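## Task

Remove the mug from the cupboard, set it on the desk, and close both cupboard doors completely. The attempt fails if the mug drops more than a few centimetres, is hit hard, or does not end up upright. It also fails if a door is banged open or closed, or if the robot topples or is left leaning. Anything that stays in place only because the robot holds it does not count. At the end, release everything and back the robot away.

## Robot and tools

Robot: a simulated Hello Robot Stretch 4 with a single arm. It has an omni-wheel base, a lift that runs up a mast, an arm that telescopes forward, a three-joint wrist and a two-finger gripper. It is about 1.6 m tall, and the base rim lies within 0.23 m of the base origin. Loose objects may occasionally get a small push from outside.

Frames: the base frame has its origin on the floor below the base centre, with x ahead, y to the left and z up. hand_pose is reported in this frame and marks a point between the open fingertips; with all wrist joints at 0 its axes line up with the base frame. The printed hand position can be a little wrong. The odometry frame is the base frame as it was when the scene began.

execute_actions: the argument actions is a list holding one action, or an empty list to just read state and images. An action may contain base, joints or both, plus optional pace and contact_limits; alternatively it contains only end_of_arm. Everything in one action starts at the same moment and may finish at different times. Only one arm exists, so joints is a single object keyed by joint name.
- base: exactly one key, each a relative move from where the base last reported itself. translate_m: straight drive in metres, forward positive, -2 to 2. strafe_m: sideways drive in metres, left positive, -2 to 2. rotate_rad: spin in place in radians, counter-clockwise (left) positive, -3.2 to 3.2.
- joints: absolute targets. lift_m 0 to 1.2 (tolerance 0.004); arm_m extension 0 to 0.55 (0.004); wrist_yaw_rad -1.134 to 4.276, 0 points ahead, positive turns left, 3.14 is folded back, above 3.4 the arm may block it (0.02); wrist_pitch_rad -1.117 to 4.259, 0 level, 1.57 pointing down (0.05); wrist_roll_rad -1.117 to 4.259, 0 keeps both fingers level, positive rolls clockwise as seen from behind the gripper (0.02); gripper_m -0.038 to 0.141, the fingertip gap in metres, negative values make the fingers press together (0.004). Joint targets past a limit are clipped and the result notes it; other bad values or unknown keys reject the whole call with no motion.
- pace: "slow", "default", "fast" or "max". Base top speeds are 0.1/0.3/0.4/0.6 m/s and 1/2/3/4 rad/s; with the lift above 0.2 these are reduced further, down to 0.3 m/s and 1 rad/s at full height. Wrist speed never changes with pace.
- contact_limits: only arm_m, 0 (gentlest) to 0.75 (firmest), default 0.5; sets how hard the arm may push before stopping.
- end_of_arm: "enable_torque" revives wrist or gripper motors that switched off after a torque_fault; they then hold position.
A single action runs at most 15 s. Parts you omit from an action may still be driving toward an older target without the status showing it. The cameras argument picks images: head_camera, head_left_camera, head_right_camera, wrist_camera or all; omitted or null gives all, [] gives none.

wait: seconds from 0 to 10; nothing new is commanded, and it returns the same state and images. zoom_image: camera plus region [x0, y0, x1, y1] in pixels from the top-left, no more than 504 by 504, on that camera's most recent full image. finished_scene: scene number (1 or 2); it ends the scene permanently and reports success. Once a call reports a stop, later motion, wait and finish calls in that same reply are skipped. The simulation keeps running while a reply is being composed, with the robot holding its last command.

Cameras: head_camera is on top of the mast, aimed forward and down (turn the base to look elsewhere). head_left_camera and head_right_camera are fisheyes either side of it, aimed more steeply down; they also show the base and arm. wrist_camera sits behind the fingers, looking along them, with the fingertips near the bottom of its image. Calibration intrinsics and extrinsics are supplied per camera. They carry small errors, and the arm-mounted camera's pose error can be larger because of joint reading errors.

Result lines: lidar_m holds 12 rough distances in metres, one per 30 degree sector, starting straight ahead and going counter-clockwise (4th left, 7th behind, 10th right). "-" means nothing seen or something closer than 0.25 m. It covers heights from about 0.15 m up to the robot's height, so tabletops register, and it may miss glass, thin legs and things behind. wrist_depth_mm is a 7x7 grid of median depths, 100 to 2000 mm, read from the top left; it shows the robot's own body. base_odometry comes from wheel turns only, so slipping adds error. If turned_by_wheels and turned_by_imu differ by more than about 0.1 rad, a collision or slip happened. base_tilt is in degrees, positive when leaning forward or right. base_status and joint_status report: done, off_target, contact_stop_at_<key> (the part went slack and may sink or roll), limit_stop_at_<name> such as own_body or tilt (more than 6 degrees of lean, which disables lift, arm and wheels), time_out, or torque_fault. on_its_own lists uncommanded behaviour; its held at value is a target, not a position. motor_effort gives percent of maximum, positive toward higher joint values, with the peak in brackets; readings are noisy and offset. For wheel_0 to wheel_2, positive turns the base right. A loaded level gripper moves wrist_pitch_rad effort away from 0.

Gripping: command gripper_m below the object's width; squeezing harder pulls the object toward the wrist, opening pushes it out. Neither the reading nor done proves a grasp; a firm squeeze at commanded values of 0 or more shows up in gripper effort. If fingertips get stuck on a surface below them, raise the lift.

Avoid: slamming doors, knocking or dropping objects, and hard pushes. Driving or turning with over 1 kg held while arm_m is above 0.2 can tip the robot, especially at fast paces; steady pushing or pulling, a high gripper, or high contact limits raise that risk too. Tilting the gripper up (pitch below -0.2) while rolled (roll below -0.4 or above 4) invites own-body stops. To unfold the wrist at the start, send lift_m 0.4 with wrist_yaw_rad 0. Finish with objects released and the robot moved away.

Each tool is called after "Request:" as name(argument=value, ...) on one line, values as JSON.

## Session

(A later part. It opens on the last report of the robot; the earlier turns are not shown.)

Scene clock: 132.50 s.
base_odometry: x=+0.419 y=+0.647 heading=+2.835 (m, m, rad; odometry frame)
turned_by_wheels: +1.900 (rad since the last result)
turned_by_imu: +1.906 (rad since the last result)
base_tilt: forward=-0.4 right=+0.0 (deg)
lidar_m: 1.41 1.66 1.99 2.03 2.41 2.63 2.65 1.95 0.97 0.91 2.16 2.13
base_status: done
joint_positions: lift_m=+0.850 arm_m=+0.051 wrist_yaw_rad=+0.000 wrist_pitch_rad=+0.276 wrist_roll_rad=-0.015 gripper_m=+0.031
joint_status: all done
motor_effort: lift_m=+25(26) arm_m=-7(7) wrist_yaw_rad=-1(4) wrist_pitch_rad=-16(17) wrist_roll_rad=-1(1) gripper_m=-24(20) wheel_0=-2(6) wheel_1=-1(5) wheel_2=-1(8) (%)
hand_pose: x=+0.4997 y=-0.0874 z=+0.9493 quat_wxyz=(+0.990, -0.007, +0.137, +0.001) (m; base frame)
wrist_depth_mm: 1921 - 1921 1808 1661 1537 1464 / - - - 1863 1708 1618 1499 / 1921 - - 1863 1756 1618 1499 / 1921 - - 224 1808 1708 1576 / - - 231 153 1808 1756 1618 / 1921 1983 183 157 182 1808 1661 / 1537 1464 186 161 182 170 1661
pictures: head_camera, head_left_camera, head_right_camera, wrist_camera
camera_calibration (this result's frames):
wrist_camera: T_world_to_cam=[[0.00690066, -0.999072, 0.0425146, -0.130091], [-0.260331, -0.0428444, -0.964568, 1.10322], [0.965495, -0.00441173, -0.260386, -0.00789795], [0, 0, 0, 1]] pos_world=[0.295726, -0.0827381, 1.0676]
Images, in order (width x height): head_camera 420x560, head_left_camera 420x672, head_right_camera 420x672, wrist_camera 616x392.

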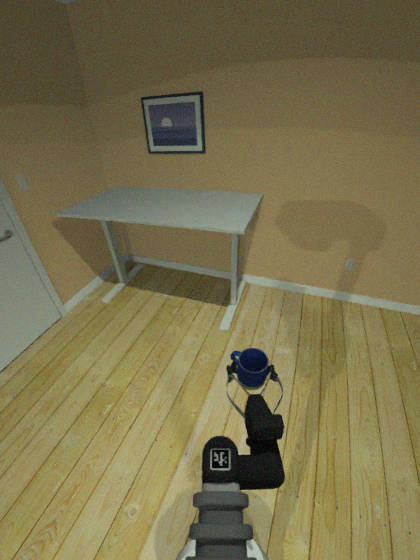

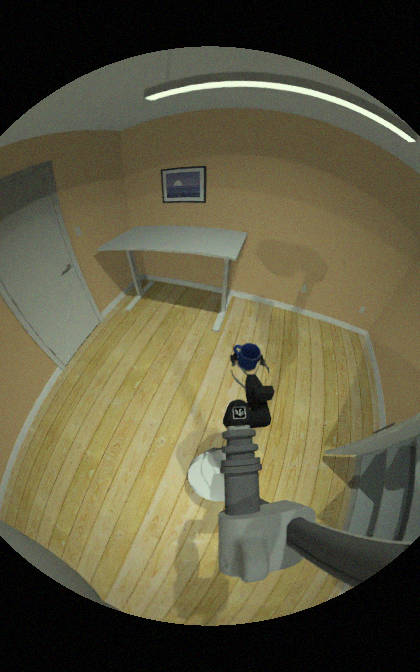

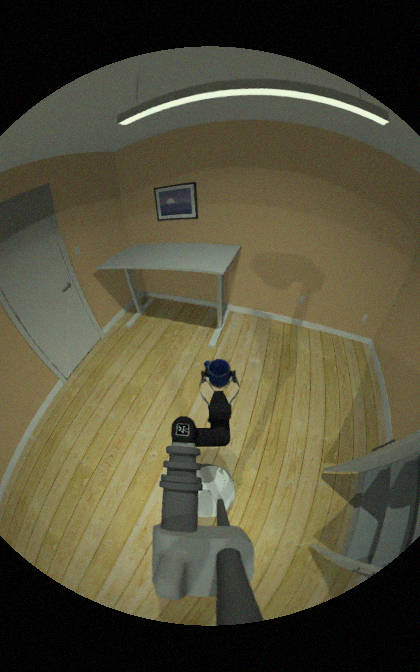

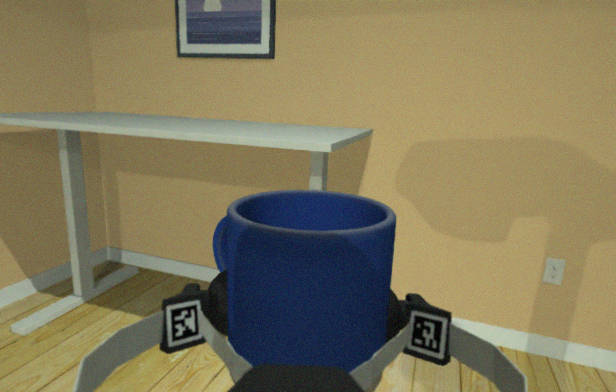

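Request:
execute_actions(actions=[{"base":{"rotate_rad":-0.283},"joints":{"lift_m":1.03}}], cameras=[])

Request:
execute_actions(actions=[{"base":{"strafe_m":0.75}}], cameras=[])

Request:
execute_actions(actions=[{"base":{"translate_m":0.7}}])

Scene clock: 135.03 s.
base_odometry: x=+0.419 y=+0.647 heading=+2.552 (m, m, rad; odometry frame)
turned_by_wheels: -0.283 (rad since the last result)
turned_by_imu: -0.284 (rad since the last result)
base_tilt: forward=-0.5 right=+0.1 (deg)
lidar_m: 1.43 1.47 2.01 1.97 2.10 2.71 2.63 2.37 0.98 1.07 0.91 2.20
base_status: done
joint_positions: lift_m=+1.030 arm_m=+0.051 wrist_yaw_rad=+0.000 wrist_pitch_rad=+0.276 wrist_roll_rad=-0.015 gripper_m=+0.031
joint_status: all done
motor_effort: lift_m=+25(26) arm_m=-7(7) wrist_yaw_rad=+0(3) wrist_pitch_rad=-17(18) wrist_roll_rad=+0(0) gripper_m=-22(24) wheel_0=+2(7) wheel_1=+1(9) wheel_2=+0(7) (%)
hand_pose: x=+0.4997 y=-0.0874 z=+1.1293 quat_wxyz=(+0.990, -0.007, +0.137, +0.001) (m; base frame)
wrist_depth_mm: 1756 1708 1708 1661 1618 1661 1661 / 1756 1756 1756 1756 1708 1708 1756 / 1863 1808 1863 1808 1756 1756 1756 / 1366 1397 1499 224 1808 1863 1808 / - - 231 153 1808 1863 1808 / - - 182 158 182 1921 1921 / 1808 1661 186 160 183 170 1921
pictures: none
No camera images: the call's "cameras" was empty. Leave "cameras" out to get every camera's image.

Scene clock: 138.87 s.
base_odometry: x=+0.002 y=+0.023 heading=+2.552 (m, m, rad; odometry frame)
turned_by_wheels: +0.000 (rad since the last result)
turned_by_imu: +0.000 (rad since the last result)
base_tilt: forward=-0.6 right=+0.0 (deg)
lidar_m: 1.40 1.48 1.24 1.25 1.32 1.89 2.59 2.73 1.86 1.64 2.67 1.44
base_status: done
joint_positions: lift_m=+1.030 arm_m=+0.051 wrist_yaw_rad=+0.000 wrist_pitch_rad=+0.276 wrist_roll_rad=-0.015 gripper_m=+0.031
joint_status: not commanded
motor_effort: lift_m=+24(25) arm_m=-7(7) wrist_yaw_rad=+0(1) wrist_pitch_rad=-17(16) wrist_roll_rad=-1(1) gripper_m=-24(21) wheel_0=-1(10) wheel_1=+0(8) wheel_2=+0(5) (%)
hand_pose: x=+0.4997 y=-0.0874 z=+1.1293 quat_wxyz=(+0.990, -0.007, +0.137, +0.001) (m; base frame)
wrist_depth_mm: 1756 1756 1756 1708 1708 1756 1661 / 1808 1808 1808 1756 1756 1756 1808 / 1708 1921 1863 1808 1863 1808 1756 / 1366 1464 1308 224 1308 1863 1808 / 1708 - 232 153 1921 1921 1863 / 1618 - 183 157 182 - - / 1661 1661 186 161 183 171 -
pictures: none
No camera images: the call's "cameras" was empty. Leave "cameras" out to get every camera's image.

Scene clock: 142.70 s.
base_odometry: x=-0.580 y=+0.413 heading=+2.552 (m, m, rad; odometry frame)
turned_by_wheels: +0.000 (rad since the last result)
turned_by_imu: -0.003 (rad since the last result)
base_tilt: forward=-0.5 right=+0.1 (deg)
lidar_m: 0.69 0.72 1.03 1.17 1.25 1.81 3.30 3.43 1.97 1.65 2.02 0.73
base_status: done
joint_positions: lift_m=+1.030 arm_m=+0.051 wrist_yaw_rad=+0.000 wrist_pitch_rad=+0.276 wrist_roll_rad=-0.015 gripper_m=+0.031
joint_status: not commanded
motor_effort: lift_m=+24(24) arm_m=-7(7) wrist_yaw_rad=-1(0) wrist_pitch_rad=-17(17) wrist_roll_rad=+0(2) gripper_m=-25(24) wheel_0=+2(5) wheel_1=+2(4) wheel_2=+0(9) (%)
hand_pose: x=+0.4997 y=-0.0874 z=+1.1293 quat_wxyz=(+0.990, -0.007, +0.137, +0.001) (m; base frame)
wrist_depth_mm: 1160 1078 1098 1118 1098 1060 1042 / 1182 1138 1118 1118 1118 1118 1098 / 1205 1182 1182 1160 1160 1138 1118 / 1098 1160 1160 224 1182 1160 1160 / 732 741 232 153 699 831 1205 / 544 549 182 157 182 597 676 / 469 455 185 160 183 171 477
pictures: head_camera, head_left_camera, head_right_camera, wrist_camera
camera_calibration (this result's frames):
wrist_camera: T_world_to_cam=[[0.00688737, -0.999072, 0.0425146, -0.137742], [-0.260447, -0.0428405, -0.964537, 1.27687], [0.965464, -0.00442968, -0.2605, 0.039155], [0, 0, 0, 1]] pos_world=[0.295702, -0.0827394, 1.24764]
Images, in order (width x height): head_camera 420x560, head_left_camera 420x672, head_right_camera 420x672, wrist_camera 616x392.

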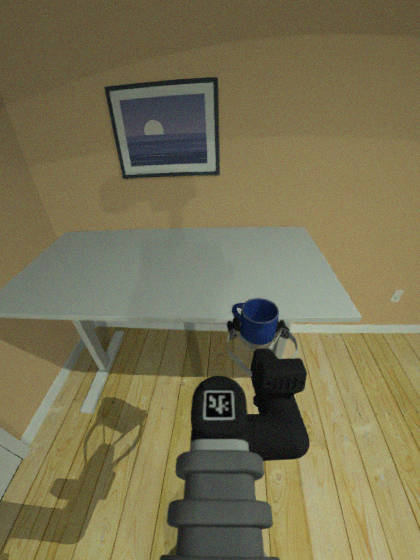

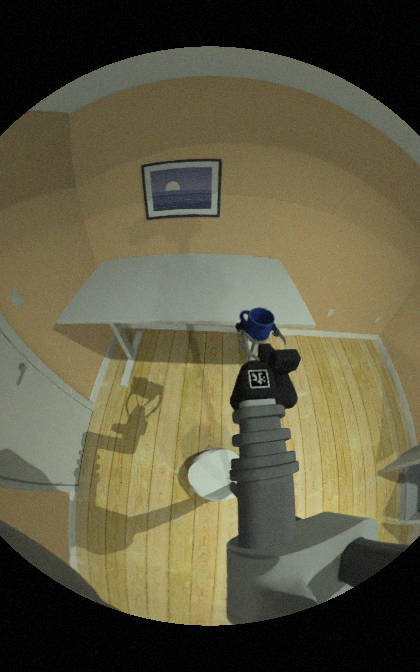

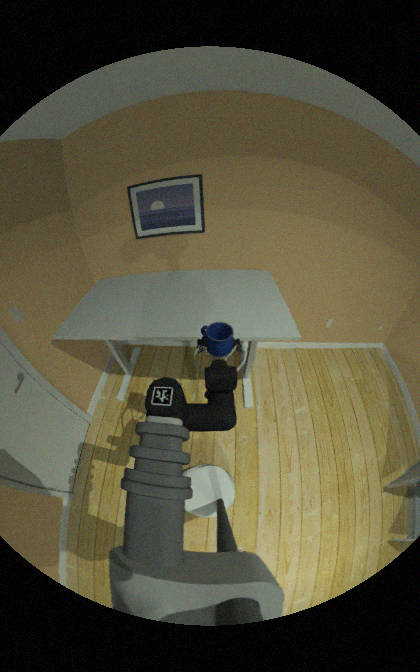

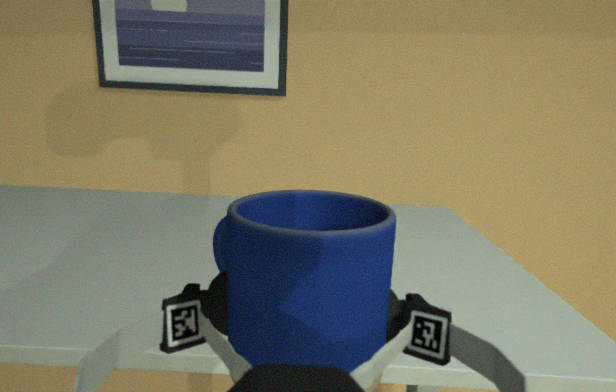

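Request:
execute_actions(actions=[{"joints":{"arm_m":0.42}}], cameras=[])

Request:
execute_actions(actions=[{"joints":{"lift_m":0.905},"pace":"slow"}], cameras=["head_camera","wrist_camera"])

Scene clock: 146.10 s.
base_odometry: x=-0.580 y=+0.413 heading=+2.552 (m, m, rad; odometry frame)
turned_by_wheels: +0.000 (rad since the last result)
turned_by_imu: +0.000 (rad since the last result)
base_tilt: forward=-0.5 right=+0.0 (deg)
lidar_m: 0.68 0.74 1.03 1.18 1.24 1.83 3.31 3.44 1.98 1.65 2.00 0.72
base_status: not commanded
joint_positions: lift_m=+1.030 arm_m=+0.419 wrist_yaw_rad=+0.000 wrist_pitch_rad=+0.275 wrist_roll_rad=-0.015 gripper_m=+0.031
joint_status: all done
motor_effort: lift_m=+24(24) arm_m=+7(9) wrist_yaw_rad=-1(0) wrist_pitch_rad=-16(16) wrist_roll_rad=-1(1) gripper_m=-24(26) wheel_0=+2(2) wheel_1=+2(1) wheel_2=+0(0) (%)
hand_pose: x=+0.8673 y=-0.0874 z=+1.1294 quat_wxyz=(+0.991, -0.007, +0.137, +0.001) (m; base frame)
wrist_depth_mm: 768 759 741 759 750 741 732 / 809 788 768 788 768 759 759 / 842 842 820 809 798 788 778 / 866 854 831 224 820 831 798 / 723 732 232 153 691 809 842 / 535 544 183 157 182 591 640 / 427 402 185 160 183 170 473
pictures: none
No camera images: the call's "cameras" was empty. Leave "cameras" out to get every camera's image.

Scene clock: 147.97 s.
base_odometry: x=-0.580 y=+0.413 heading=+2.552 (m, m, rad; odometry frame)
turned_by_wheels: +0.000 (rad since the last result)
turned_by_imu: +0.000 (rad since the last result)
base_tilt: forward=-0.5 right=+0.0 (deg)
lidar_m: 0.69 0.72 1.00 1.18 1.25 1.82 3.31 3.44 1.99 1.68 2.00 0.72
base_status: not commanded
joint_positions: lift_m=+0.905 arm_m=+0.419 wrist_yaw_rad=+0.000 wrist_pitch_rad=+0.276 wrist_roll_rad=-0.015 gripper_m=+0.031
joint_status: all done
motor_effort: lift_m=+16(22) arm_m=+7(7) wrist_yaw_rad=+0(1) wrist_pitch_rad=-16(16) wrist_roll_rad=-1(1) gripper_m=-21(23) wheel_0=+2(2) wheel_1=+2(2) wheel_2=+0(0) (%)
hand_pose: x=+0.8673 y=-0.0874 z=+1.0050 quat_wxyz=(+0.990, -0.007, +0.137, +0.001) (m; base frame)
wrist_depth_mm: 788 778 768 759 759 741 741 / 820 809 798 788 768 759 759 / 831 831 820 809 798 788 788 / 621 647 668 224 732 768 798 / 415 427 231 153 399 473 484 / 310 315 183 157 182 342 347 / 247 232 185 161 183 171 271
pictures: head_camera, wrist_camera
camera_calibration (this result's frames):
wrist_camera: T_world_to_cam=[[0.00694371, -0.999072, 0.0425151, -0.135023], [-0.260379, -0.042856, -0.964555, 1.25269], [0.965482, -0.00437247, -0.260435, -0.348245], [0, 0, 0, 1]] pos_world=[0.663335, -0.082735, 1.12333]
Images, in order (width x height): head_camera 420x560, wrist_camera 616x392.

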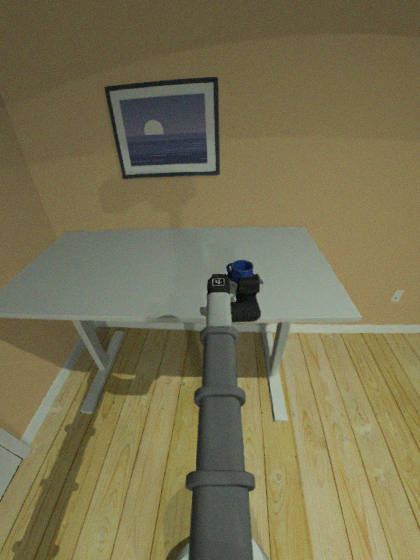

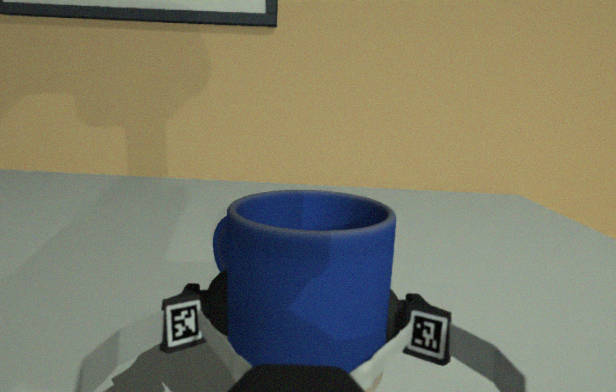

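Request:
execute_actions(actions=[{"joints":{"lift_m":0.89},"pace":"slow"}], cameras=[])

Request:
execute_actions(actions=[{"joints":{"lift_m":0.882},"pace":"slow"}], cameras=[])

Scene clock: 148.93 s.
base_odometry: x=-0.580 y=+0.413 heading=+2.552 (m, m, rad; odometry frame)
turned_by_wheels: +0.000 (rad since the last result)
turned_by_imu: +0.000 (rad since the last result)
base_tilt: forward=-0.5 right=+0.1 (deg)
lidar_m: 0.69 0.72 1.04 1.19 1.27 1.84 3.31 3.44 1.97 1.66 2.01 0.71
base_status: not commanded
joint_positions: lift_m=+0.890 arm_m=+0.419 wrist_yaw_rad=+0.000 wrist_pitch_rad=+0.276 wrist_roll_rad=-0.015 gripper_m=+0.031
joint_status: all done
motor_effort: lift_m=+16(21) arm_m=+7(7) wrist_yaw_rad=+0(1) wrist_pitch_rad=-16(16) wrist_roll_rad=-2(1) gripper_m=-22(24) wheel_0=+2(2) wheel_1=+1(1) wheel_2=+0(0) (%)
hand_pose: x=+0.8673 y=-0.0874 z=+0.9900 quat_wxyz=(+0.990, -0.007, +0.137, +0.001) (m; base frame)
wrist_depth_mm: 788 778 768 759 741 750 741 / 809 798 788 788 778 759 759 / 831 831 820 809 809 788 778 / 569 591 615 224 676 699 798 / 379 387 232 153 366 430 442 / 283 286 182 158 182 310 319 / 226 211 186 161 183 171 246
pictures: none
No camera images: the call's "cameras" was empty. Leave "cameras" out to get every camera's image.

Scene clock: 149.63 s.
base_odometry: x=-0.580 y=+0.413 heading=+2.552 (m, m, rad; odometry frame)
turned_by_wheels: +0.000 (rad since the last result)
turned_by_imu: +0.000 (rad since the last result)
base_tilt: forward=-0.4 right=+0.0 (deg)
lidar_m: 0.70 0.74 1.03 1.17 1.24 1.83 3.33 3.46 1.98 1.68 2.00 0.71
base_status: not commanded
joint_positions: lift_m=+0.882 arm_m=+0.419 wrist_yaw_rad=+0.000 wrist_pitch_rad=+0.276 wrist_roll_rad=-0.015 gripper_m=+0.031
joint_status: all done
motor_effort: lift_m=+16(17) arm_m=+7(7) wrist_yaw_rad=+0(1) wrist_pitch_rad=-16(17) wrist_roll_rad=-2(1) gripper_m=-26(23) wheel_0=+2(2) wheel_1=+2(1) wheel_2=+0(0) (%)
hand_pose: x=+0.8673 y=-0.0874 z=+0.9820 quat_wxyz=(+0.990, -0.007, +0.137, +0.001) (m; base frame)
wrist_depth_mm: 778 768 768 759 750 741 732 / 809 809 788 788 778 768 759 / 831 820 820 798 798 798 778 / 544 564 580 224 634 661 788 / 357 368 232 153 345 410 421 / 267 273 182 158 182 297 300 / 213 199 185 161 183 171 235
pictures: none
No camera images: the call's "cameras" was empty. Leave "cameras" out to get every camera's image.

Request:
execute_actions(actions=[{"joints":{"lift_m":0.874},"pace":"slow"}], cameras=[])

Scene clock: 150.50 s.
base_odometry: x=-0.580 y=+0.413 heading=+2.552 (m, m, rad; odometry frame)
turned_by_wheels: +0.000 (rad since the last result)
turned_by_imu: +0.000 (rad since the last result)
base_tilt: forward=-0.5 right=+0.0 (deg)
lidar_m: 0.70 0.73 1.01 1.18 1.26 1.81 3.32 3.45 1.97 1.67 2.01 0.71
base_status: not commanded
joint_positions: lift_m=+0.874 arm_m=+0.419 wrist_yaw_rad=+0.000 wrist_pitch_rad=+0.276 wrist_roll_rad=-0.015 gripper_m=+0.031
joint_status: all done
motor_effort: lift_m=+16(18) arm_m=+7(7) wrist_yaw_rad=+0(1) wrist_pitch_rad=-16(17) wrist_roll_rad=-1(1) gripper_m=-24(27) wheel_0=+2(2) wheel_1=+2(2) wheel_2=+0(0) (%)
hand_pose: x=+0.8673 y=-0.0874 z=+0.9740 quat_wxyz=(+0.990, -0.007, +0.137, +0.001) (m; base frame)
wrist_depth_mm: 778 778 778 768 750 732 732 / 798 798 788 788 768 768 750 / 831 831 831 809 798 788 778 / 512 530 549 224 597 621 798 / 338 347 230 153 329 387 397 / 253 257 182 157 182 278 285 / 202 189 186 161 183 171 222
pictures: none
No camera images: the call's "cameras" was empty. Leave "cameras" out to get every camera's image.

Request:
execute_actions(actions=[{"joints":{"lift_m":0.868},"pace":"slow"}], cameras=[])

Scene clock: 151.20 s.
base_odometry: x=-0.580 y=+0.413 heading=+2.552 (m, m, rad; odometry frame)
turned_by_wheels: +0.000 (rad since the last result)
turned_by_imu: +0.000 (rad since the last result)
base_tilt: forward=-0.5 right=+0.1 (deg)
lidar_m: 0.70 0.73 1.03 1.18 1.23 1.84 3.33 3.44 1.98 1.68 2.02 0.71
base_status: not commanded
joint_positions: lift_m=+0.868 arm_m=+0.419 wrist_yaw_rad=+0.000 wrist_pitch_rad=+0.272 wrist_roll_rad=-0.015 gripper_m=+0.031
joint_status: all done
motor_effort: lift_m=+14(15) arm_m=+7(7) wrist_yaw_rad=+0(0) wrist_pitch_rad=-5(16) wrist_roll_rad=-1(1) gripper_m=-25(23) wheel_0=+2(2) wheel_1=+2(2) wheel_2=+0(0) (%)
hand_pose: x=+0.8676 y=-0.0874 z=+0.9693 quat_wxyz=(+0.991, -0.007, +0.135, +0.001) (m; base frame)
wrist_depth_mm: 788 778 768 759 750 750 732 / 820 798 788 788 778 768 759 / 831 820 809 809 798 788 778 / 508 530 549 224 603 627 798 / 336 342 232 152 322 382 392 / 248 252 182 157 182 273 279 / 198 185 185 160 183 170 218
pictures: none
No camera images: the call's "cameras" was empty. Leave "cameras" out to get every camera's image.

Touchdown. Release.

Request:
execute_actions(actions=[{"joints":{"gripper_m":0.135},"pace":"slow"}], cameras=["wrist_camera"])

Request:
execute_actions(actions=[{"joints":{"arm_m":0.1}}], cameras=["wrist_camera","head_camera"])

Scene clock: 155.70 s.
base_odometry: x=-0.580 y=+0.413 heading=+2.552 (m, m, rad; odometry frame)
turned_by_wheels: +0.000 (rad since the last result)
turned_by_imu: -0.001 (rad since the last result)
base_tilt: forward=-0.6 right=+0.1 (deg)
lidar_m: 0.69 0.73 0.99 1.19 1.27 1.81 3.31 3.45 1.99 1.66 2.01 0.72
base_status: not commanded
joint_positions: lift_m=+0.868 arm_m=+0.419 wrist_yaw_rad=+0.000 wrist_pitch_rad=+0.272 wrist_roll_rad=-0.015 gripper_m=+0.135
joint_status: all done
motor_effort: lift_m=+14(14) arm_m=+7(7) wrist_yaw_rad=+1(2) wrist_pitch_rad=-5(5) wrist_roll_rad=-2(3) gripper_m=+2(25) wheel_0=+2(2) wheel_1=+2(2) wheel_2=+0(0) (%)
hand_pose: x=+0.8676 y=-0.0875 z=+0.9691 quat_wxyz=(+0.991, -0.007, +0.136, +0.001) (m; base frame)
wrist_depth_mm: 788 778 768 750 750 741 741 / 820 809 788 778 778 759 759 / 820 820 831 809 798 788 778 / 504 525 539 235 597 621 788 / 332 340 239 165 343 379 389 / 247 203 186 171 214 258 278 / 198 192 195 152 200 202 216
pictures: wrist_camera
camera_calibration (this result's frames):
wrist_camera: T_world_to_cam=[[0.00626156, -0.999084, 0.0423249, -0.132855], [-0.256915, -0.0425123, -0.965498, 1.21609], [0.966414, -0.00482839, -0.256946, -0.362057], [0, 0, 0, 1]] pos_world=[0.66316, -0.0827825, 1.08672]
Images, in order (width x height): wrist_camera 616x392.

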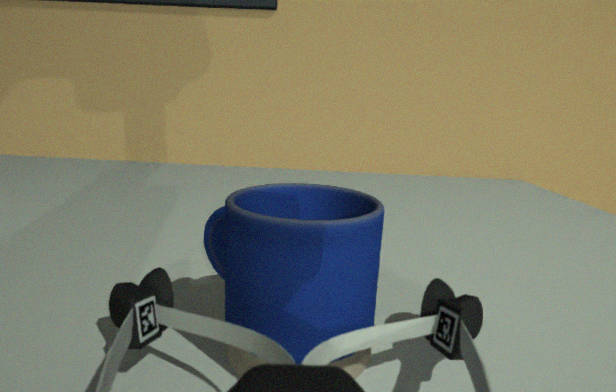

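Scene clock: 157.77 s.
base_odometry: x=-0.580 y=+0.413 heading=+2.552 (m, m, rad; odometry frame)
turned_by_wheels: +0.000 (rad since the last result)
turned_by_imu: +0.000 (rad since the last result)
base_tilt: forward=-0.5 right=+0.0 (deg)
lidar_m: 0.69 0.72 1.01 1.18 1.26 1.79 3.31 3.45 1.98 1.67 1.99 0.71
base_status: not commanded
joint_positions: lift_m=+0.868 arm_m=+0.101 wrist_yaw_rad=+0.000 wrist_pitch_rad=+0.272 wrist_roll_rad=-0.015 gripper_m=+0.135
joint_status: all done
motor_effort: lift_m=+15(15) arm_m=-7(8) wrist_yaw_rad=+0(1) wrist_pitch_rad=-7(7) wrist_roll_rad=-2(3) gripper_m=+2(1) wheel_0=+2(2) wheel_1=+2(2) wheel_2=+0(0) (%)
hand_pose: x=+0.5500 y=-0.0874 z=+0.9690 quat_wxyz=(+0.991, -0.007, +0.136, +0.001) (m; base frame)
wrist_depth_mm: 1078 1042 1025 1042 1042 1042 1025 / 1138 1098 1098 1098 1078 1060 1042 / 1060 1118 1118 1078 1118 1098 1098 / 508 530 554 488 603 627 1118 / 387 375 382 392 375 382 394 / 1281 203 1255 1255 1205 1182 1182 / 1308 1308 1308 152 1255 1229 1205
pictures: head_camera, wrist_camera
camera_calibration (this result's frames):
wrist_camera: T_world_to_cam=[[0.00647415, -0.999083, 0.0423215, -0.13092], [-0.257409, -0.0425612, -0.965365, 1.13447], [0.966281, -0.00464402, -0.257449, -0.0545695], [0, 0, 0, 1]] pos_world=[0.345601, -0.0827685, 1.08667]
Images, in order (width x height): head_camera 420x560, wrist_camera 616x392.

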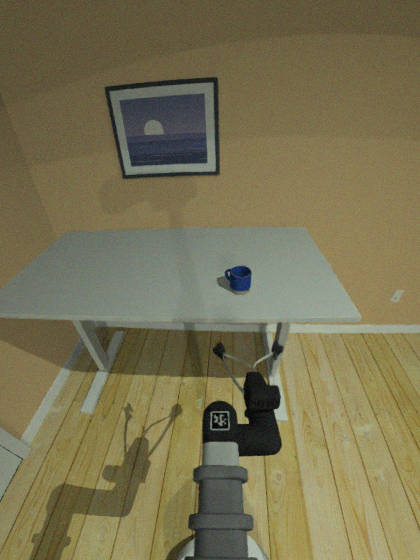

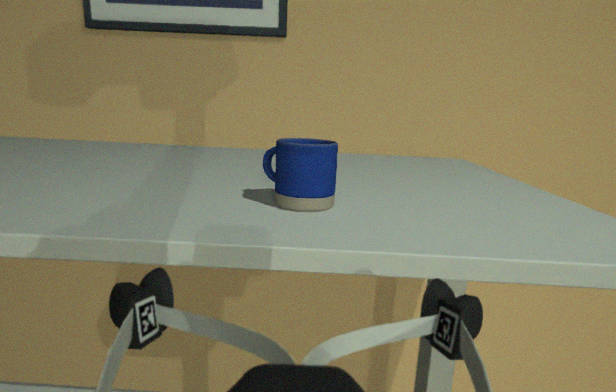

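Request:
execute_actions(actions=[{"base":{"rotate_rad":-1.617},"joints":{"arm_m":0.0,"gripper_m":0.0,"wrist_pitch_rad":0,"lift_m":0.3},"pace":"fast"}], cameras=[])

Request:
execute_actions(actions=[{"base":{"translate_m":1.0},"pace":"fast"}])

Scene clock: 160.73 s.
base_odometry: x=-0.580 y=+0.413 heading=+0.935 (m, m, rad; odometry frame)
turned_by_wheels: -1.617 (rad since the last result)
turned_by_imu: -1.624 (rad since the last result)
base_tilt: forward=-0.4 right=+0.0 (deg)
lidar_m: 1.66 2.12 0.74 0.69 0.71 1.00 1.20 1.25 1.72 3.28 3.41 1.98
base_status: done
joint_positions: lift_m=+0.300 arm_m=+0.002 wrist_yaw_rad=+0.000 wrist_pitch_rad=+0.002 wrist_roll_rad=-0.015 gripper_m=+0.000
joint_status: all done
motor_effort: lift_m=+15(14) arm_m=-7(8) wrist_yaw_rad=+0(1) wrist_pitch_rad=-7(14) wrist_roll_rad=-3(2) gripper_m=-6(6) wheel_0=+1(7) wheel_1=-1(6) wheel_2=-1(9) (%)
hand_pose: x=+0.4616 y=-0.0875 z=+0.4778 quat_wxyz=(+1.000, -0.007, +0.001, +0.000) (m; base frame)
wrist_depth_mm: - - - - - - - / - - - - - - - / - - - - - - - / - - - - - - - / - - - - - - - / 1921 - - 206 1863 1863 - / 1255 1205 1160 183 173 1397 1464
pictures: none
No camera images: the call's "cameras" was empty. Leave "cameras" out to get every camera's image.

Scene clock: 164.50 s.
base_odometry: x=+0.013 y=+1.217 heading=+0.935 (m, m, rad; odometry frame)
turned_by_wheels: +0.000 (rad since the last result)
turned_by_imu: -0.005 (rad since the last result)
base_tilt: forward=-0.6 right=+0.0 (deg)
lidar_m: 1.22 1.61 1.55 1.48 0.90 1.02 2.20 2.31 3.13 3.29 1.21 0.70
base_status: done
joint_positions: lift_m=+0.300 arm_m=+0.002 wrist_yaw_rad=+0.000 wrist_pitch_rad=+0.002 wrist_roll_rad=-0.015 gripper_m=+0.000
joint_status: not commanded
motor_effort: lift_m=+15(16) arm_m=-7(7) wrist_yaw_rad=+0(0) wrist_pitch_rad=-7(7) wrist_roll_rad=-1(3) gripper_m=-3(3) wheel_0=+1(5) wheel_1=+0(7) wheel_2=+2(10) (%)
hand_pose: x=+0.4616 y=-0.0874 z=+0.4778 quat_wxyz=(+1.000, -0.007, +0.001, +0.000) (m; base frame)
wrist_depth_mm: 1336 1308 1336 1336 1042 469 976 / 1336 1308 1336 1308 1042 462 1281 / 1308 1308 1336 1308 991 488 946 / 1308 1281 1308 1308 991 480 1308 / 1308 1281 1308 1281 960 477 1255 / 1281 1281 1308 206 788 469 1281 / 1281 1205 1160 183 173 436 1042
pictures: head_camera, head_left_camera, head_right_camera, wrist_camera
camera_calibration (this result's frames):
wrist_camera: T_world_to_cam=[[-0.00497206, -0.999082, 0.0425499, -0.104365], [0.0093857, -0.0425951, -0.999048, 0.530529], [0.999944, -0.00456796, 0.00958887, -0.23874], [0, 0, 0, 1]] pos_world=[0.233229, -0.082762, 0.536754]
Images, in order (width x height): head_camera 420x560, head_left_camera 420x672, head_right_camera 420x672, wrist_camera 616x392.

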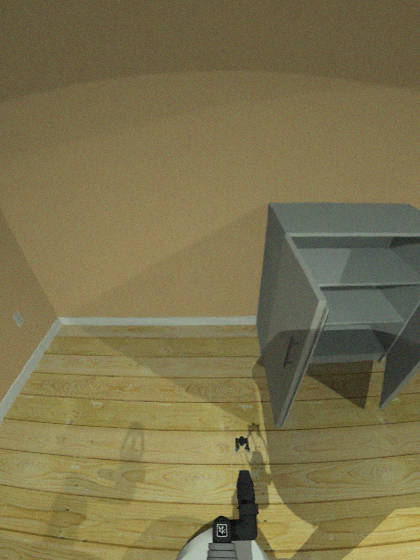

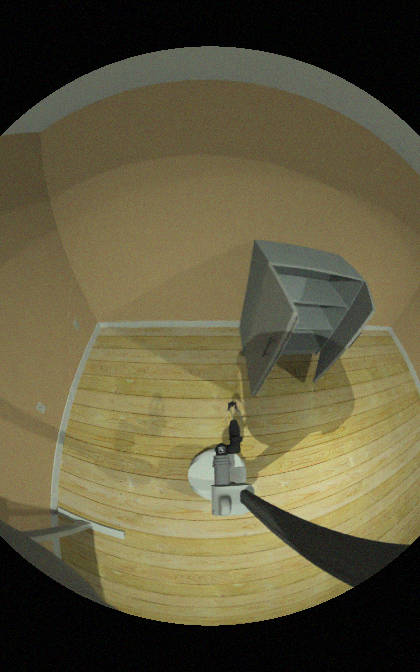

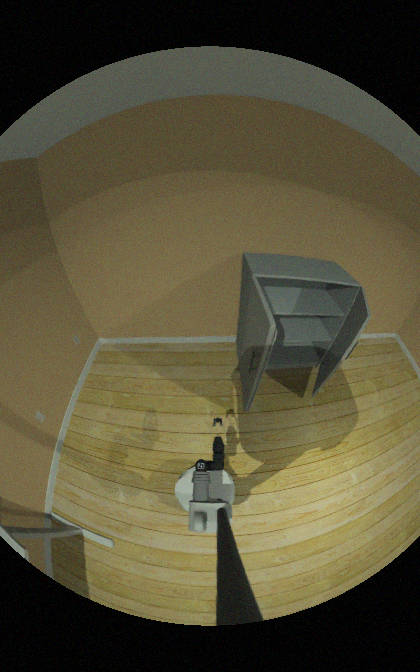

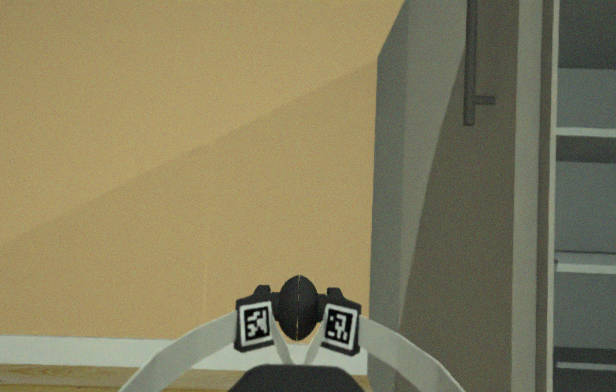

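Request:
execute_actions(actions=[{"base":{"strafe_m":-0.15},"joints":{"arm_m":0.45}}], cameras=["head_camera"])

Request:
execute_actions(actions=[{"base":{"strafe_m":-0.25},"pace":"slow"}], cameras=["head_camera"])

Scene clock: 167.17 s.
base_odometry: x=+0.134 y=+1.128 heading=+0.936 (m, m, rad; odometry frame)
turned_by_wheels: +0.000 (rad since the last result)
turned_by_imu: +0.000 (rad since the last result)
base_tilt: forward=-0.5 right=+0.1 (deg)
lidar_m: 0.67 1.61 1.68 1.62 1.02 1.22 2.19 2.31 3.14 3.13 1.09 0.66
base_status: done
joint_positions: lift_m=+0.300 arm_m=+0.449 wrist_yaw_rad=+0.000 wrist_pitch_rad=+0.002 wrist_roll_rad=-0.015 gripper_m=+0.000
joint_status: all done
motor_effort: lift_m=+15(15) arm_m=+7(9) wrist_yaw_rad=+0(1) wrist_pitch_rad=-7(7) wrist_roll_rad=-2(2) gripper_m=-4(4) wheel_0=+1(7) wheel_1=+2(10) wheel_2=+0(1) (%)
hand_pose: x=+0.9082 y=-0.0874 z=+0.4779 quat_wxyz=(+1.000, -0.007, +0.001, +0.000) (m; base frame)
wrist_depth_mm: 878 891 878 878 317 159 121 / 878 891 878 878 309 157 120 / 878 866 866 878 301 155 118 / 866 866 866 866 294 153 117 / 854 854 866 854 287 151 116 / 866 866 866 204 251 150 115 / 854 854 854 183 173 139 114
pictures: head_camera
Images, in order (width x height): head_camera 420x560.

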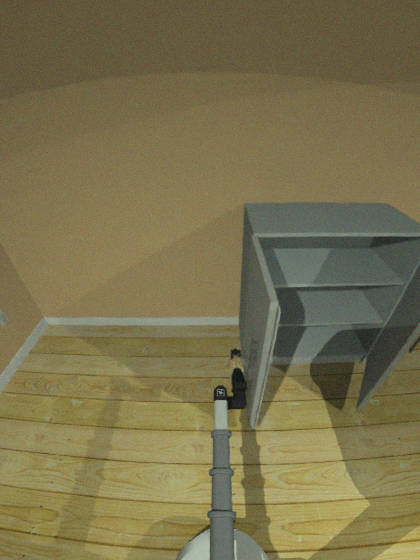

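Scene clock: 170.80 s.
base_odometry: x=+0.335 y=+0.980 heading=+0.936 (m, m, rad; odometry frame)
turned_by_wheels: +0.000 (rad since the last result)
turned_by_imu: +0.000 (rad since the last result)
base_tilt: forward=-0.5 right=+0.0 (deg)
lidar_m: 0.83 1.62 1.96 1.86 1.24 1.59 2.17 2.29 3.01 2.89 2.20 0.81
base_status: done
joint_positions: lift_m=+0.300 arm_m=+0.449 wrist_yaw_rad=+0.000 wrist_pitch_rad=+0.002 wrist_roll_rad=-0.015 gripper_m=+0.000
joint_status: not commanded
motor_effort: lift_m=+16(15) arm_m=+7(7) wrist_yaw_rad=-2(11) wrist_pitch_rad=-8(8) wrist_roll_rad=+0(2) gripper_m=-3(8) wheel_0=+2(9) wheel_1=-1(4) wheel_2=+1(0) (%)
hand_pose: x=+0.9082 y=-0.0873 z=+0.4779 quat_wxyz=(+1.000, -0.007, +0.001, +0.000) (m; base frame)
wrist_depth_mm: 878 891 324 258 215 184 166 / 866 866 319 255 213 183 164 / 878 866 317 253 211 181 164 / 866 866 312 251 209 180 164 / 854 402 307 248 208 179 163 / 854 397 294 204 202 178 162 / 866 392 281 183 173 173 160
pictures: head_camera
Images, in order (width x height): head_camera 420x560.

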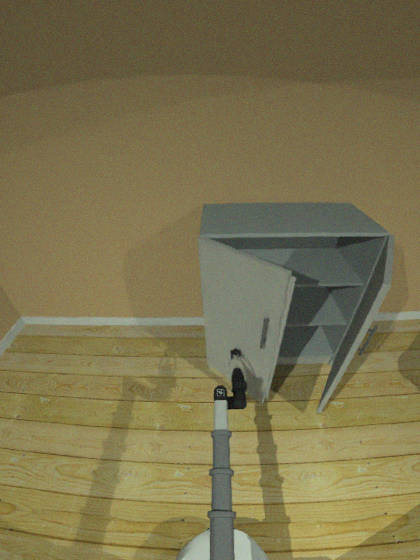

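Request:
execute_actions(actions=[{"base":{"strafe_m":-0.17},"joints":{"arm_m":0.53},"pace":"slow"}], cameras=["head_camera"])

Scene clock: 173.70 s.
base_odometry: x=+0.472 y=+0.879 heading=+0.936 (m, m, rad; odometry frame)
turned_by_wheels: +0.000 (rad since the last result)
turned_by_imu: +0.000 (rad since the last result)
base_tilt: forward=-0.5 right=+0.0 (deg)
lidar_m: 0.97 1.62 2.13 2.03 1.41 1.83 2.20 2.31 2.83 2.71 2.22 0.80
base_status: done
joint_positions: lift_m=+0.300 arm_m=+0.529 wrist_yaw_rad=+0.000 wrist_pitch_rad=+0.002 wrist_roll_rad=-0.015 gripper_m=+0.000
joint_status: all done
motor_effort: lift_m=+15(15) arm_m=+7(8) wrist_yaw_rad=-1(5) wrist_pitch_rad=-6(6) wrist_roll_rad=-1(1) gripper_m=-5(5) wheel_0=+4(10) wheel_1=+1(6) wheel_2=+0(1) (%)
hand_pose: x=+0.9882 y=-0.0873 z=+0.4779 quat_wxyz=(+1.000, -0.007, +0.001, +0.000) (m; base frame)
wrist_depth_mm: 293 274 257 243 231 223 404 / 290 272 256 242 229 222 569 / 287 271 255 240 228 221 768 / 287 267 252 238 226 220 768 / 283 266 250 237 225 236 768 / 281 264 247 205 222 235 433 / 279 262 244 183 173 234 759
pictures: head_camera
Images, in order (width x height): head_camera 420x560.

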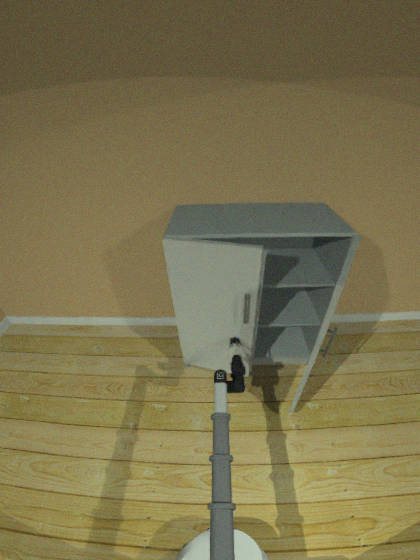

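Request:
execute_actions(actions=[{"base":{"translate_m":0.11},"joints":{"arm_m":0.53},"pace":"slow"}], cameras=["head_camera","wrist_camera"])

Scene clock: 176.33 s.
torque_fault: wrist_yaw_rad switched itself off since the last result.
base_odometry: x=+0.537 y=+0.968 heading=+0.937 (m, m, rad; odometry frame)
turned_by_wheels: +0.001 (rad since the last result)
turned_by_imu: +0.026 (rad since the last result)
base_tilt: forward=-0.5 right=+0.1 (deg)
lidar_m: 0.96 1.52 2.10 2.04 1.42 1.84 2.30 2.43 2.81 2.72 2.02 0.73
base_status: done
joint_positions: lift_m=+0.300 arm_m=+0.528 wrist_yaw_rad=-0.147 wrist_pitch_rad=+0.002 wrist_roll_rad=-0.015 gripper_m=+0.000
joint_status: all done
on_its_own: wrist_yaw_rad is off since a torque_fault, until you send "end_of_arm": "enable_torque" (your +0.000 is given up)
motor_effort: lift_m=+16(15) arm_m=+12(16) wrist_yaw_rad=+0(99) wrist_pitch_rad=-6(6) wrist_roll_rad=-1(3) gripper_m=+0(2) wheel_0=+8(6) wheel_1=+6(11) wheel_2=-2(35) (%)
hand_pose: x=+0.9713 y=-0.1286 z=+0.4781 quat_wxyz=(+0.997, -0.007, +0.001, -0.073) (m; base frame)
wrist_depth_mm: 221 227 234 239 246 368 404 / 220 225 232 238 245 500 569 / 220 226 231 236 245 715 741 / 217 224 230 236 244 723 732 / 217 223 229 234 242 668 732 / 216 221 193 205 241 336 433 / 216 219 226 165 174 297 315
pictures: head_camera, wrist_camera
camera_calibration (this result's frames):
wrist_camera: T_world_to_cam=[[-0.150836, -0.987641, 0.0425759, 0.000151219], [0.00391498, -0.0436651, -0.999039, 0.529408], [0.988551, -0.150525, 0.0104529, -0.756782], [0, 0, 0, 1]] pos_world=[0.746068, -0.0906484, 0.536804]
Images, in order (width x height): head_camera 420x560, wrist_camera 616x392.

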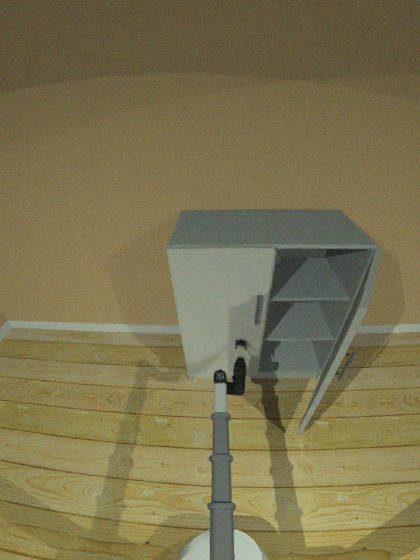

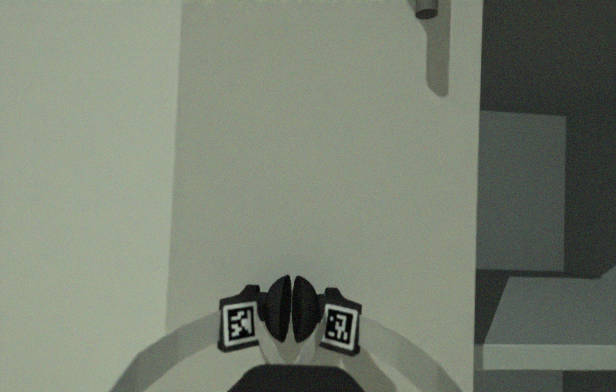

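Request:
execute_actions(actions=[{"end_of_arm":"enable_torque"}], cameras=[])

Request:
execute_actions(actions=[{"joints":{"arm_m":0.25,"wrist_yaw_rad":0},"base":{"rotate_rad":-0.026}}])

Scene clock: 177.20 s.
base_odometry: x=+0.537 y=+0.968 heading=+0.937 (m, m, rad; odometry frame)
turned_by_wheels: +0.000 (rad since the last result)
turned_by_imu: +0.000 (rad since the last result)
base_tilt: forward=-0.4 right=+0.1 (deg)
lidar_m: 0.97 1.53 2.11 2.03 1.46 1.85 2.29 2.43 2.81 2.72 2.01 0.75
base_status: not commanded
joint_positions: lift_m=+0.300 arm_m=+0.528 wrist_yaw_rad=-0.147 wrist_pitch_rad=+0.002 wrist_roll_rad=-0.015 gripper_m=+0.000
joint_status: not commanded
end_of_arm: enable_torque: each motor that was off is on again
on_its_own: wrist_yaw_rad is held at -0.147, not at your +0.000, since a torque_fault
motor_effort: lift_m=+16(15) arm_m=+12(12) wrist_yaw_rad=+0(0) wrist_pitch_rad=-5(5) wrist_roll_rad=-2(2) gripper_m=-4(4) wheel_0=+8(8) wheel_1=+6(6) wheel_2=-2(2) (%)
hand_pose: x=+0.9713 y=-0.1286 z=+0.4781 quat_wxyz=(+0.997, -0.007, +0.001, -0.073) (m; base frame)
wrist_depth_mm: 221 227 233 239 245 366 407 / 220 226 232 238 244 492 569 / 220 225 230 236 245 732 741 / 218 224 229 236 243 732 732 / 217 223 229 235 242 676 732 / 216 222 193 206 241 338 433 / 216 219 225 165 174 297 315
pictures: none
No camera images: the call's "cameras" was empty. Leave "cameras" out to get every camera's image.

Scene clock: 179.17 s.
base_odometry: x=+0.537 y=+0.968 heading=+0.911 (m, m, rad; odometry frame)
turned_by_wheels: -0.026 (rad since the last result)
turned_by_imu: -0.027 (rad since the last result)
base_tilt: forward=-0.4 right=+0.1 (deg)
lidar_m: 0.96 1.51 2.08 2.03 1.46 1.82 2.30 2.40 2.82 2.71 2.07 0.74
base_status: done
joint_positions: lift_m=+0.300 arm_m=+0.251 wrist_yaw_rad=+0.000 wrist_pitch_rad=+0.002 wrist_roll_rad=-0.015 gripper_m=+0.000
joint_status: all done
motor_effort: lift_m=+16(16) arm_m=-7(10) wrist_yaw_rad=+0(27) wrist_pitch_rad=-7(7) wrist_roll_rad=-1(2) gripper_m=-6(1) wheel_0=+0(11) wheel_1=+0(9) wheel_2=-1(11) (%)
hand_pose: x=+0.7106 y=-0.0874 z=+0.4778 quat_wxyz=(+1.000, -0.007, +0.001, +0.000) (m; base frame)
wrist_depth_mm: 946 504 500 504 504 960 854 / 976 496 504 500 508 634 627 / 960 496 500 500 504 946 842 / 976 492 500 500 500 931 854 / 496 492 496 496 496 931 820 / 488 488 492 204 496 917 759 / 492 492 488 183 173 931 820
pictures: head_camera, head_left_camera, head_right_camera, wrist_camera
camera_calibration (this result's frames):
wrist_camera: T_world_to_cam=[[-0.00502686, -0.99908, 0.0425843, -0.10312], [0.00939457, -0.0426302, -0.999047, 0.528182], [0.999943, -0.00462201, 0.00960023, -0.487776], [0, 0, 0, 1]] pos_world=[0.482268, -0.0827632, 0.536752]
Images, in order (width x height): head_camera 420x560, head_left_camera 420x672, head_right_camera 420x672, wrist_camera 616x392.

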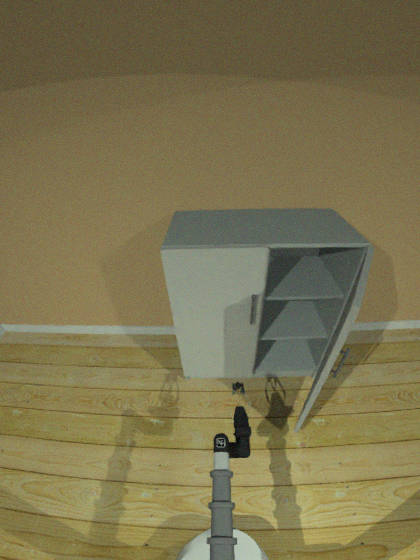

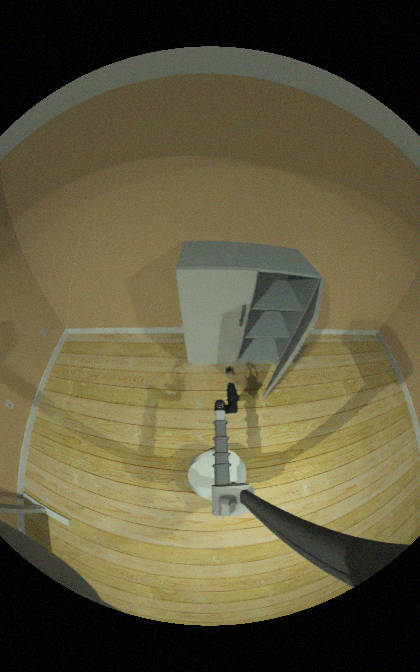

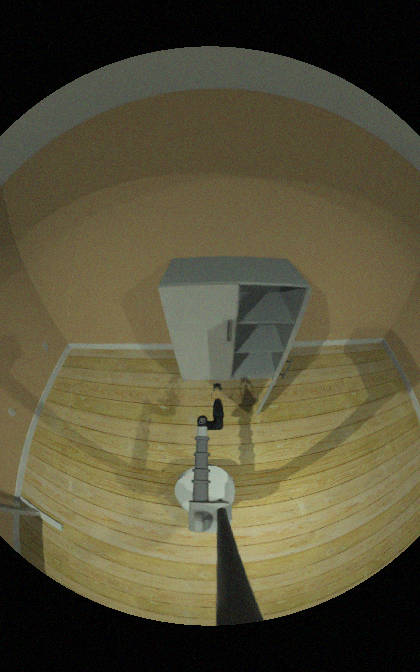

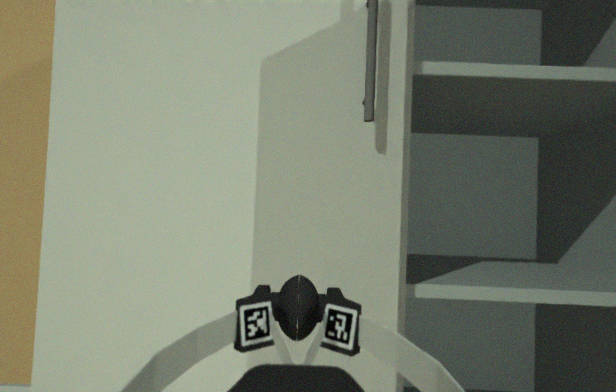

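Request:
execute_actions(actions=[{"joints":{"arm_m":0.0},"base":{"translate_m":-0.08},"pace":"fast"}], cameras=[])

Request:
execute_actions(actions=[{"base":{"strafe_m":-0.68}}])

Scene clock: 180.87 s.
base_odometry: x=+0.488 y=+0.905 heading=+0.911 (m, m, rad; odometry frame)
turned_by_wheels: +0.000 (rad since the last result)
turned_by_imu: +0.000 (rad since the last result)
base_tilt: forward=-0.5 right=+0.1 (deg)
lidar_m: 1.04 1.59 2.10 2.04 1.39 1.80 2.21 2.32 2.80 2.72 2.17 0.80
base_status: done
joint_positions: lift_m=+0.300 arm_m=+0.002 wrist_yaw_rad=+0.000 wrist_pitch_rad=+0.002 wrist_roll_rad=-0.015 gripper_m=+0.000
joint_status: all done
motor_effort: lift_m=+15(16) arm_m=-7(7) wrist_yaw_rad=-1(1) wrist_pitch_rad=-7(7) wrist_roll_rad=-1(1) gripper_m=-2(6) wheel_0=-1(7) wheel_1=+0(7) wheel_2=-2(12) (%)
hand_pose: x=+0.4616 y=-0.0875 z=+0.4778 quat_wxyz=(+1.000, -0.007, +0.001, +0.000) (m; base frame)
wrist_depth_mm: 1281 1308 831 854 1025 1042 904 / 1308 1308 831 831 1308 1229 931 / 1281 1281 831 820 1060 1098 904 / 1308 1281 831 831 1255 1205 917 / 1281 1255 820 809 1255 1078 891 / 1255 1281 809 204 1255 1182 891 / 1255 1138 798 183 174 1042 891
pictures: none
No camera images: the call's "cameras" was empty. Leave "cameras" out to get every camera's image.

Scene clock: 184.47 s.
base_odometry: x=+1.026 y=+0.488 heading=+0.911 (m, m, rad; odometry frame)
turned_by_wheels: +0.000 (rad since the last result)
turned_by_imu: +0.000 (rad since the last result)
base_tilt: forward=-0.5 right=+0.0 (deg)
lidar_m: 0.78 0.74 2.17 2.29 2.06 2.33 2.23 2.33 2.12 2.04 2.13 1.59
base_status: done
joint_positions: lift_m=+0.300 arm_m=+0.002 wrist_yaw_rad=+0.000 wrist_pitch_rad=+0.002 wrist_roll_rad=-0.015 gripper_m=+0.000
joint_status: not commanded
motor_effort: lift_m=+16(16) arm_m=-7(7) wrist_yaw_rad=+1(1) wrist_pitch_rad=-8(8) wrist_roll_rad=-2(2) gripper_m=-4(2) wheel_0=+0(9) wheel_1=+1(10) wheel_2=+0(2) (%)
hand_pose: x=+0.4616 y=-0.0874 z=+0.4778 quat_wxyz=(+1.000, -0.007, +0.001, +0.000) (m; base frame)
wrist_depth_mm: 480 569 715 1308 1336 1308 1308 / 480 569 715 1336 1308 1281 1308 / 484 580 723 1281 1308 1281 1308 / 484 580 723 1281 1308 1281 1308 / 484 580 723 1255 1281 1281 1281 / 488 580 661 205 1281 1281 1281 / 488 554 676 182 173 1229 1255
pictures: head_camera, head_left_camera, head_right_camera, wrist_camera
camera_calibration (this result's frames):
wrist_camera: T_world_to_cam=[[-0.00501891, -0.99908, 0.0425919, -0.104375], [0.00942994, -0.0426378, -0.999046, 0.53048], [0.999943, -0.00461248, 0.00963525, -0.238769], [0, 0, 0, 1]] pos_world=[0.233229, -0.0827622, 0.53672]
Images, in order (width x height): head_camera 420x560, head_left_camera 420x672, head_right_camera 420x672, wrist_camera 616x392.

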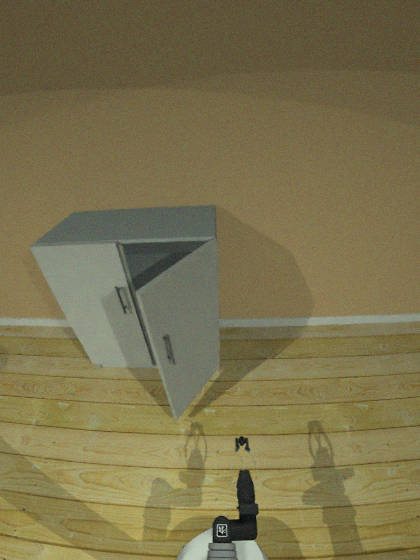

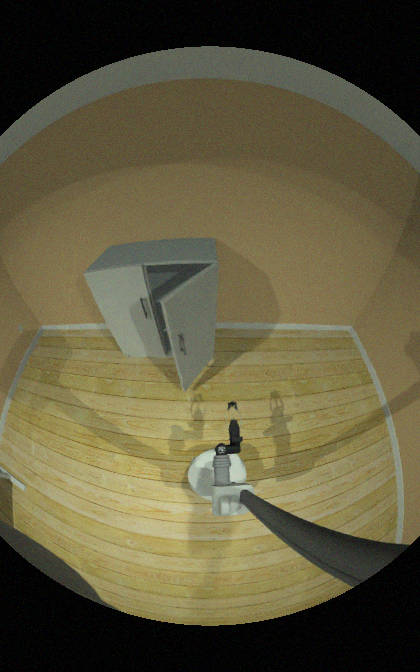

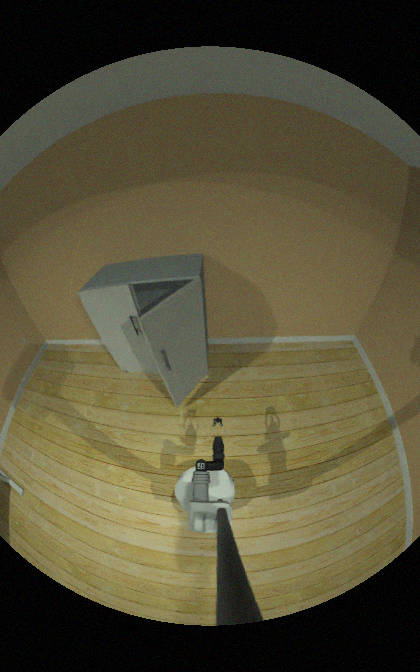

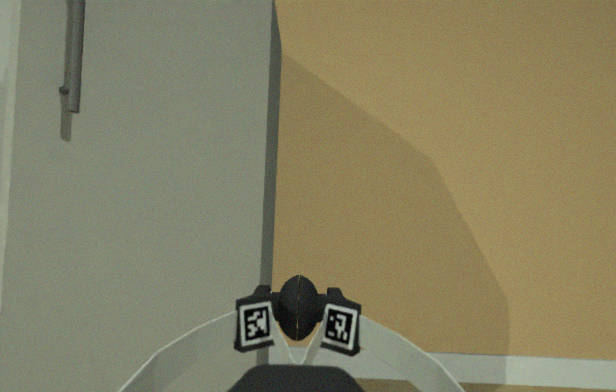

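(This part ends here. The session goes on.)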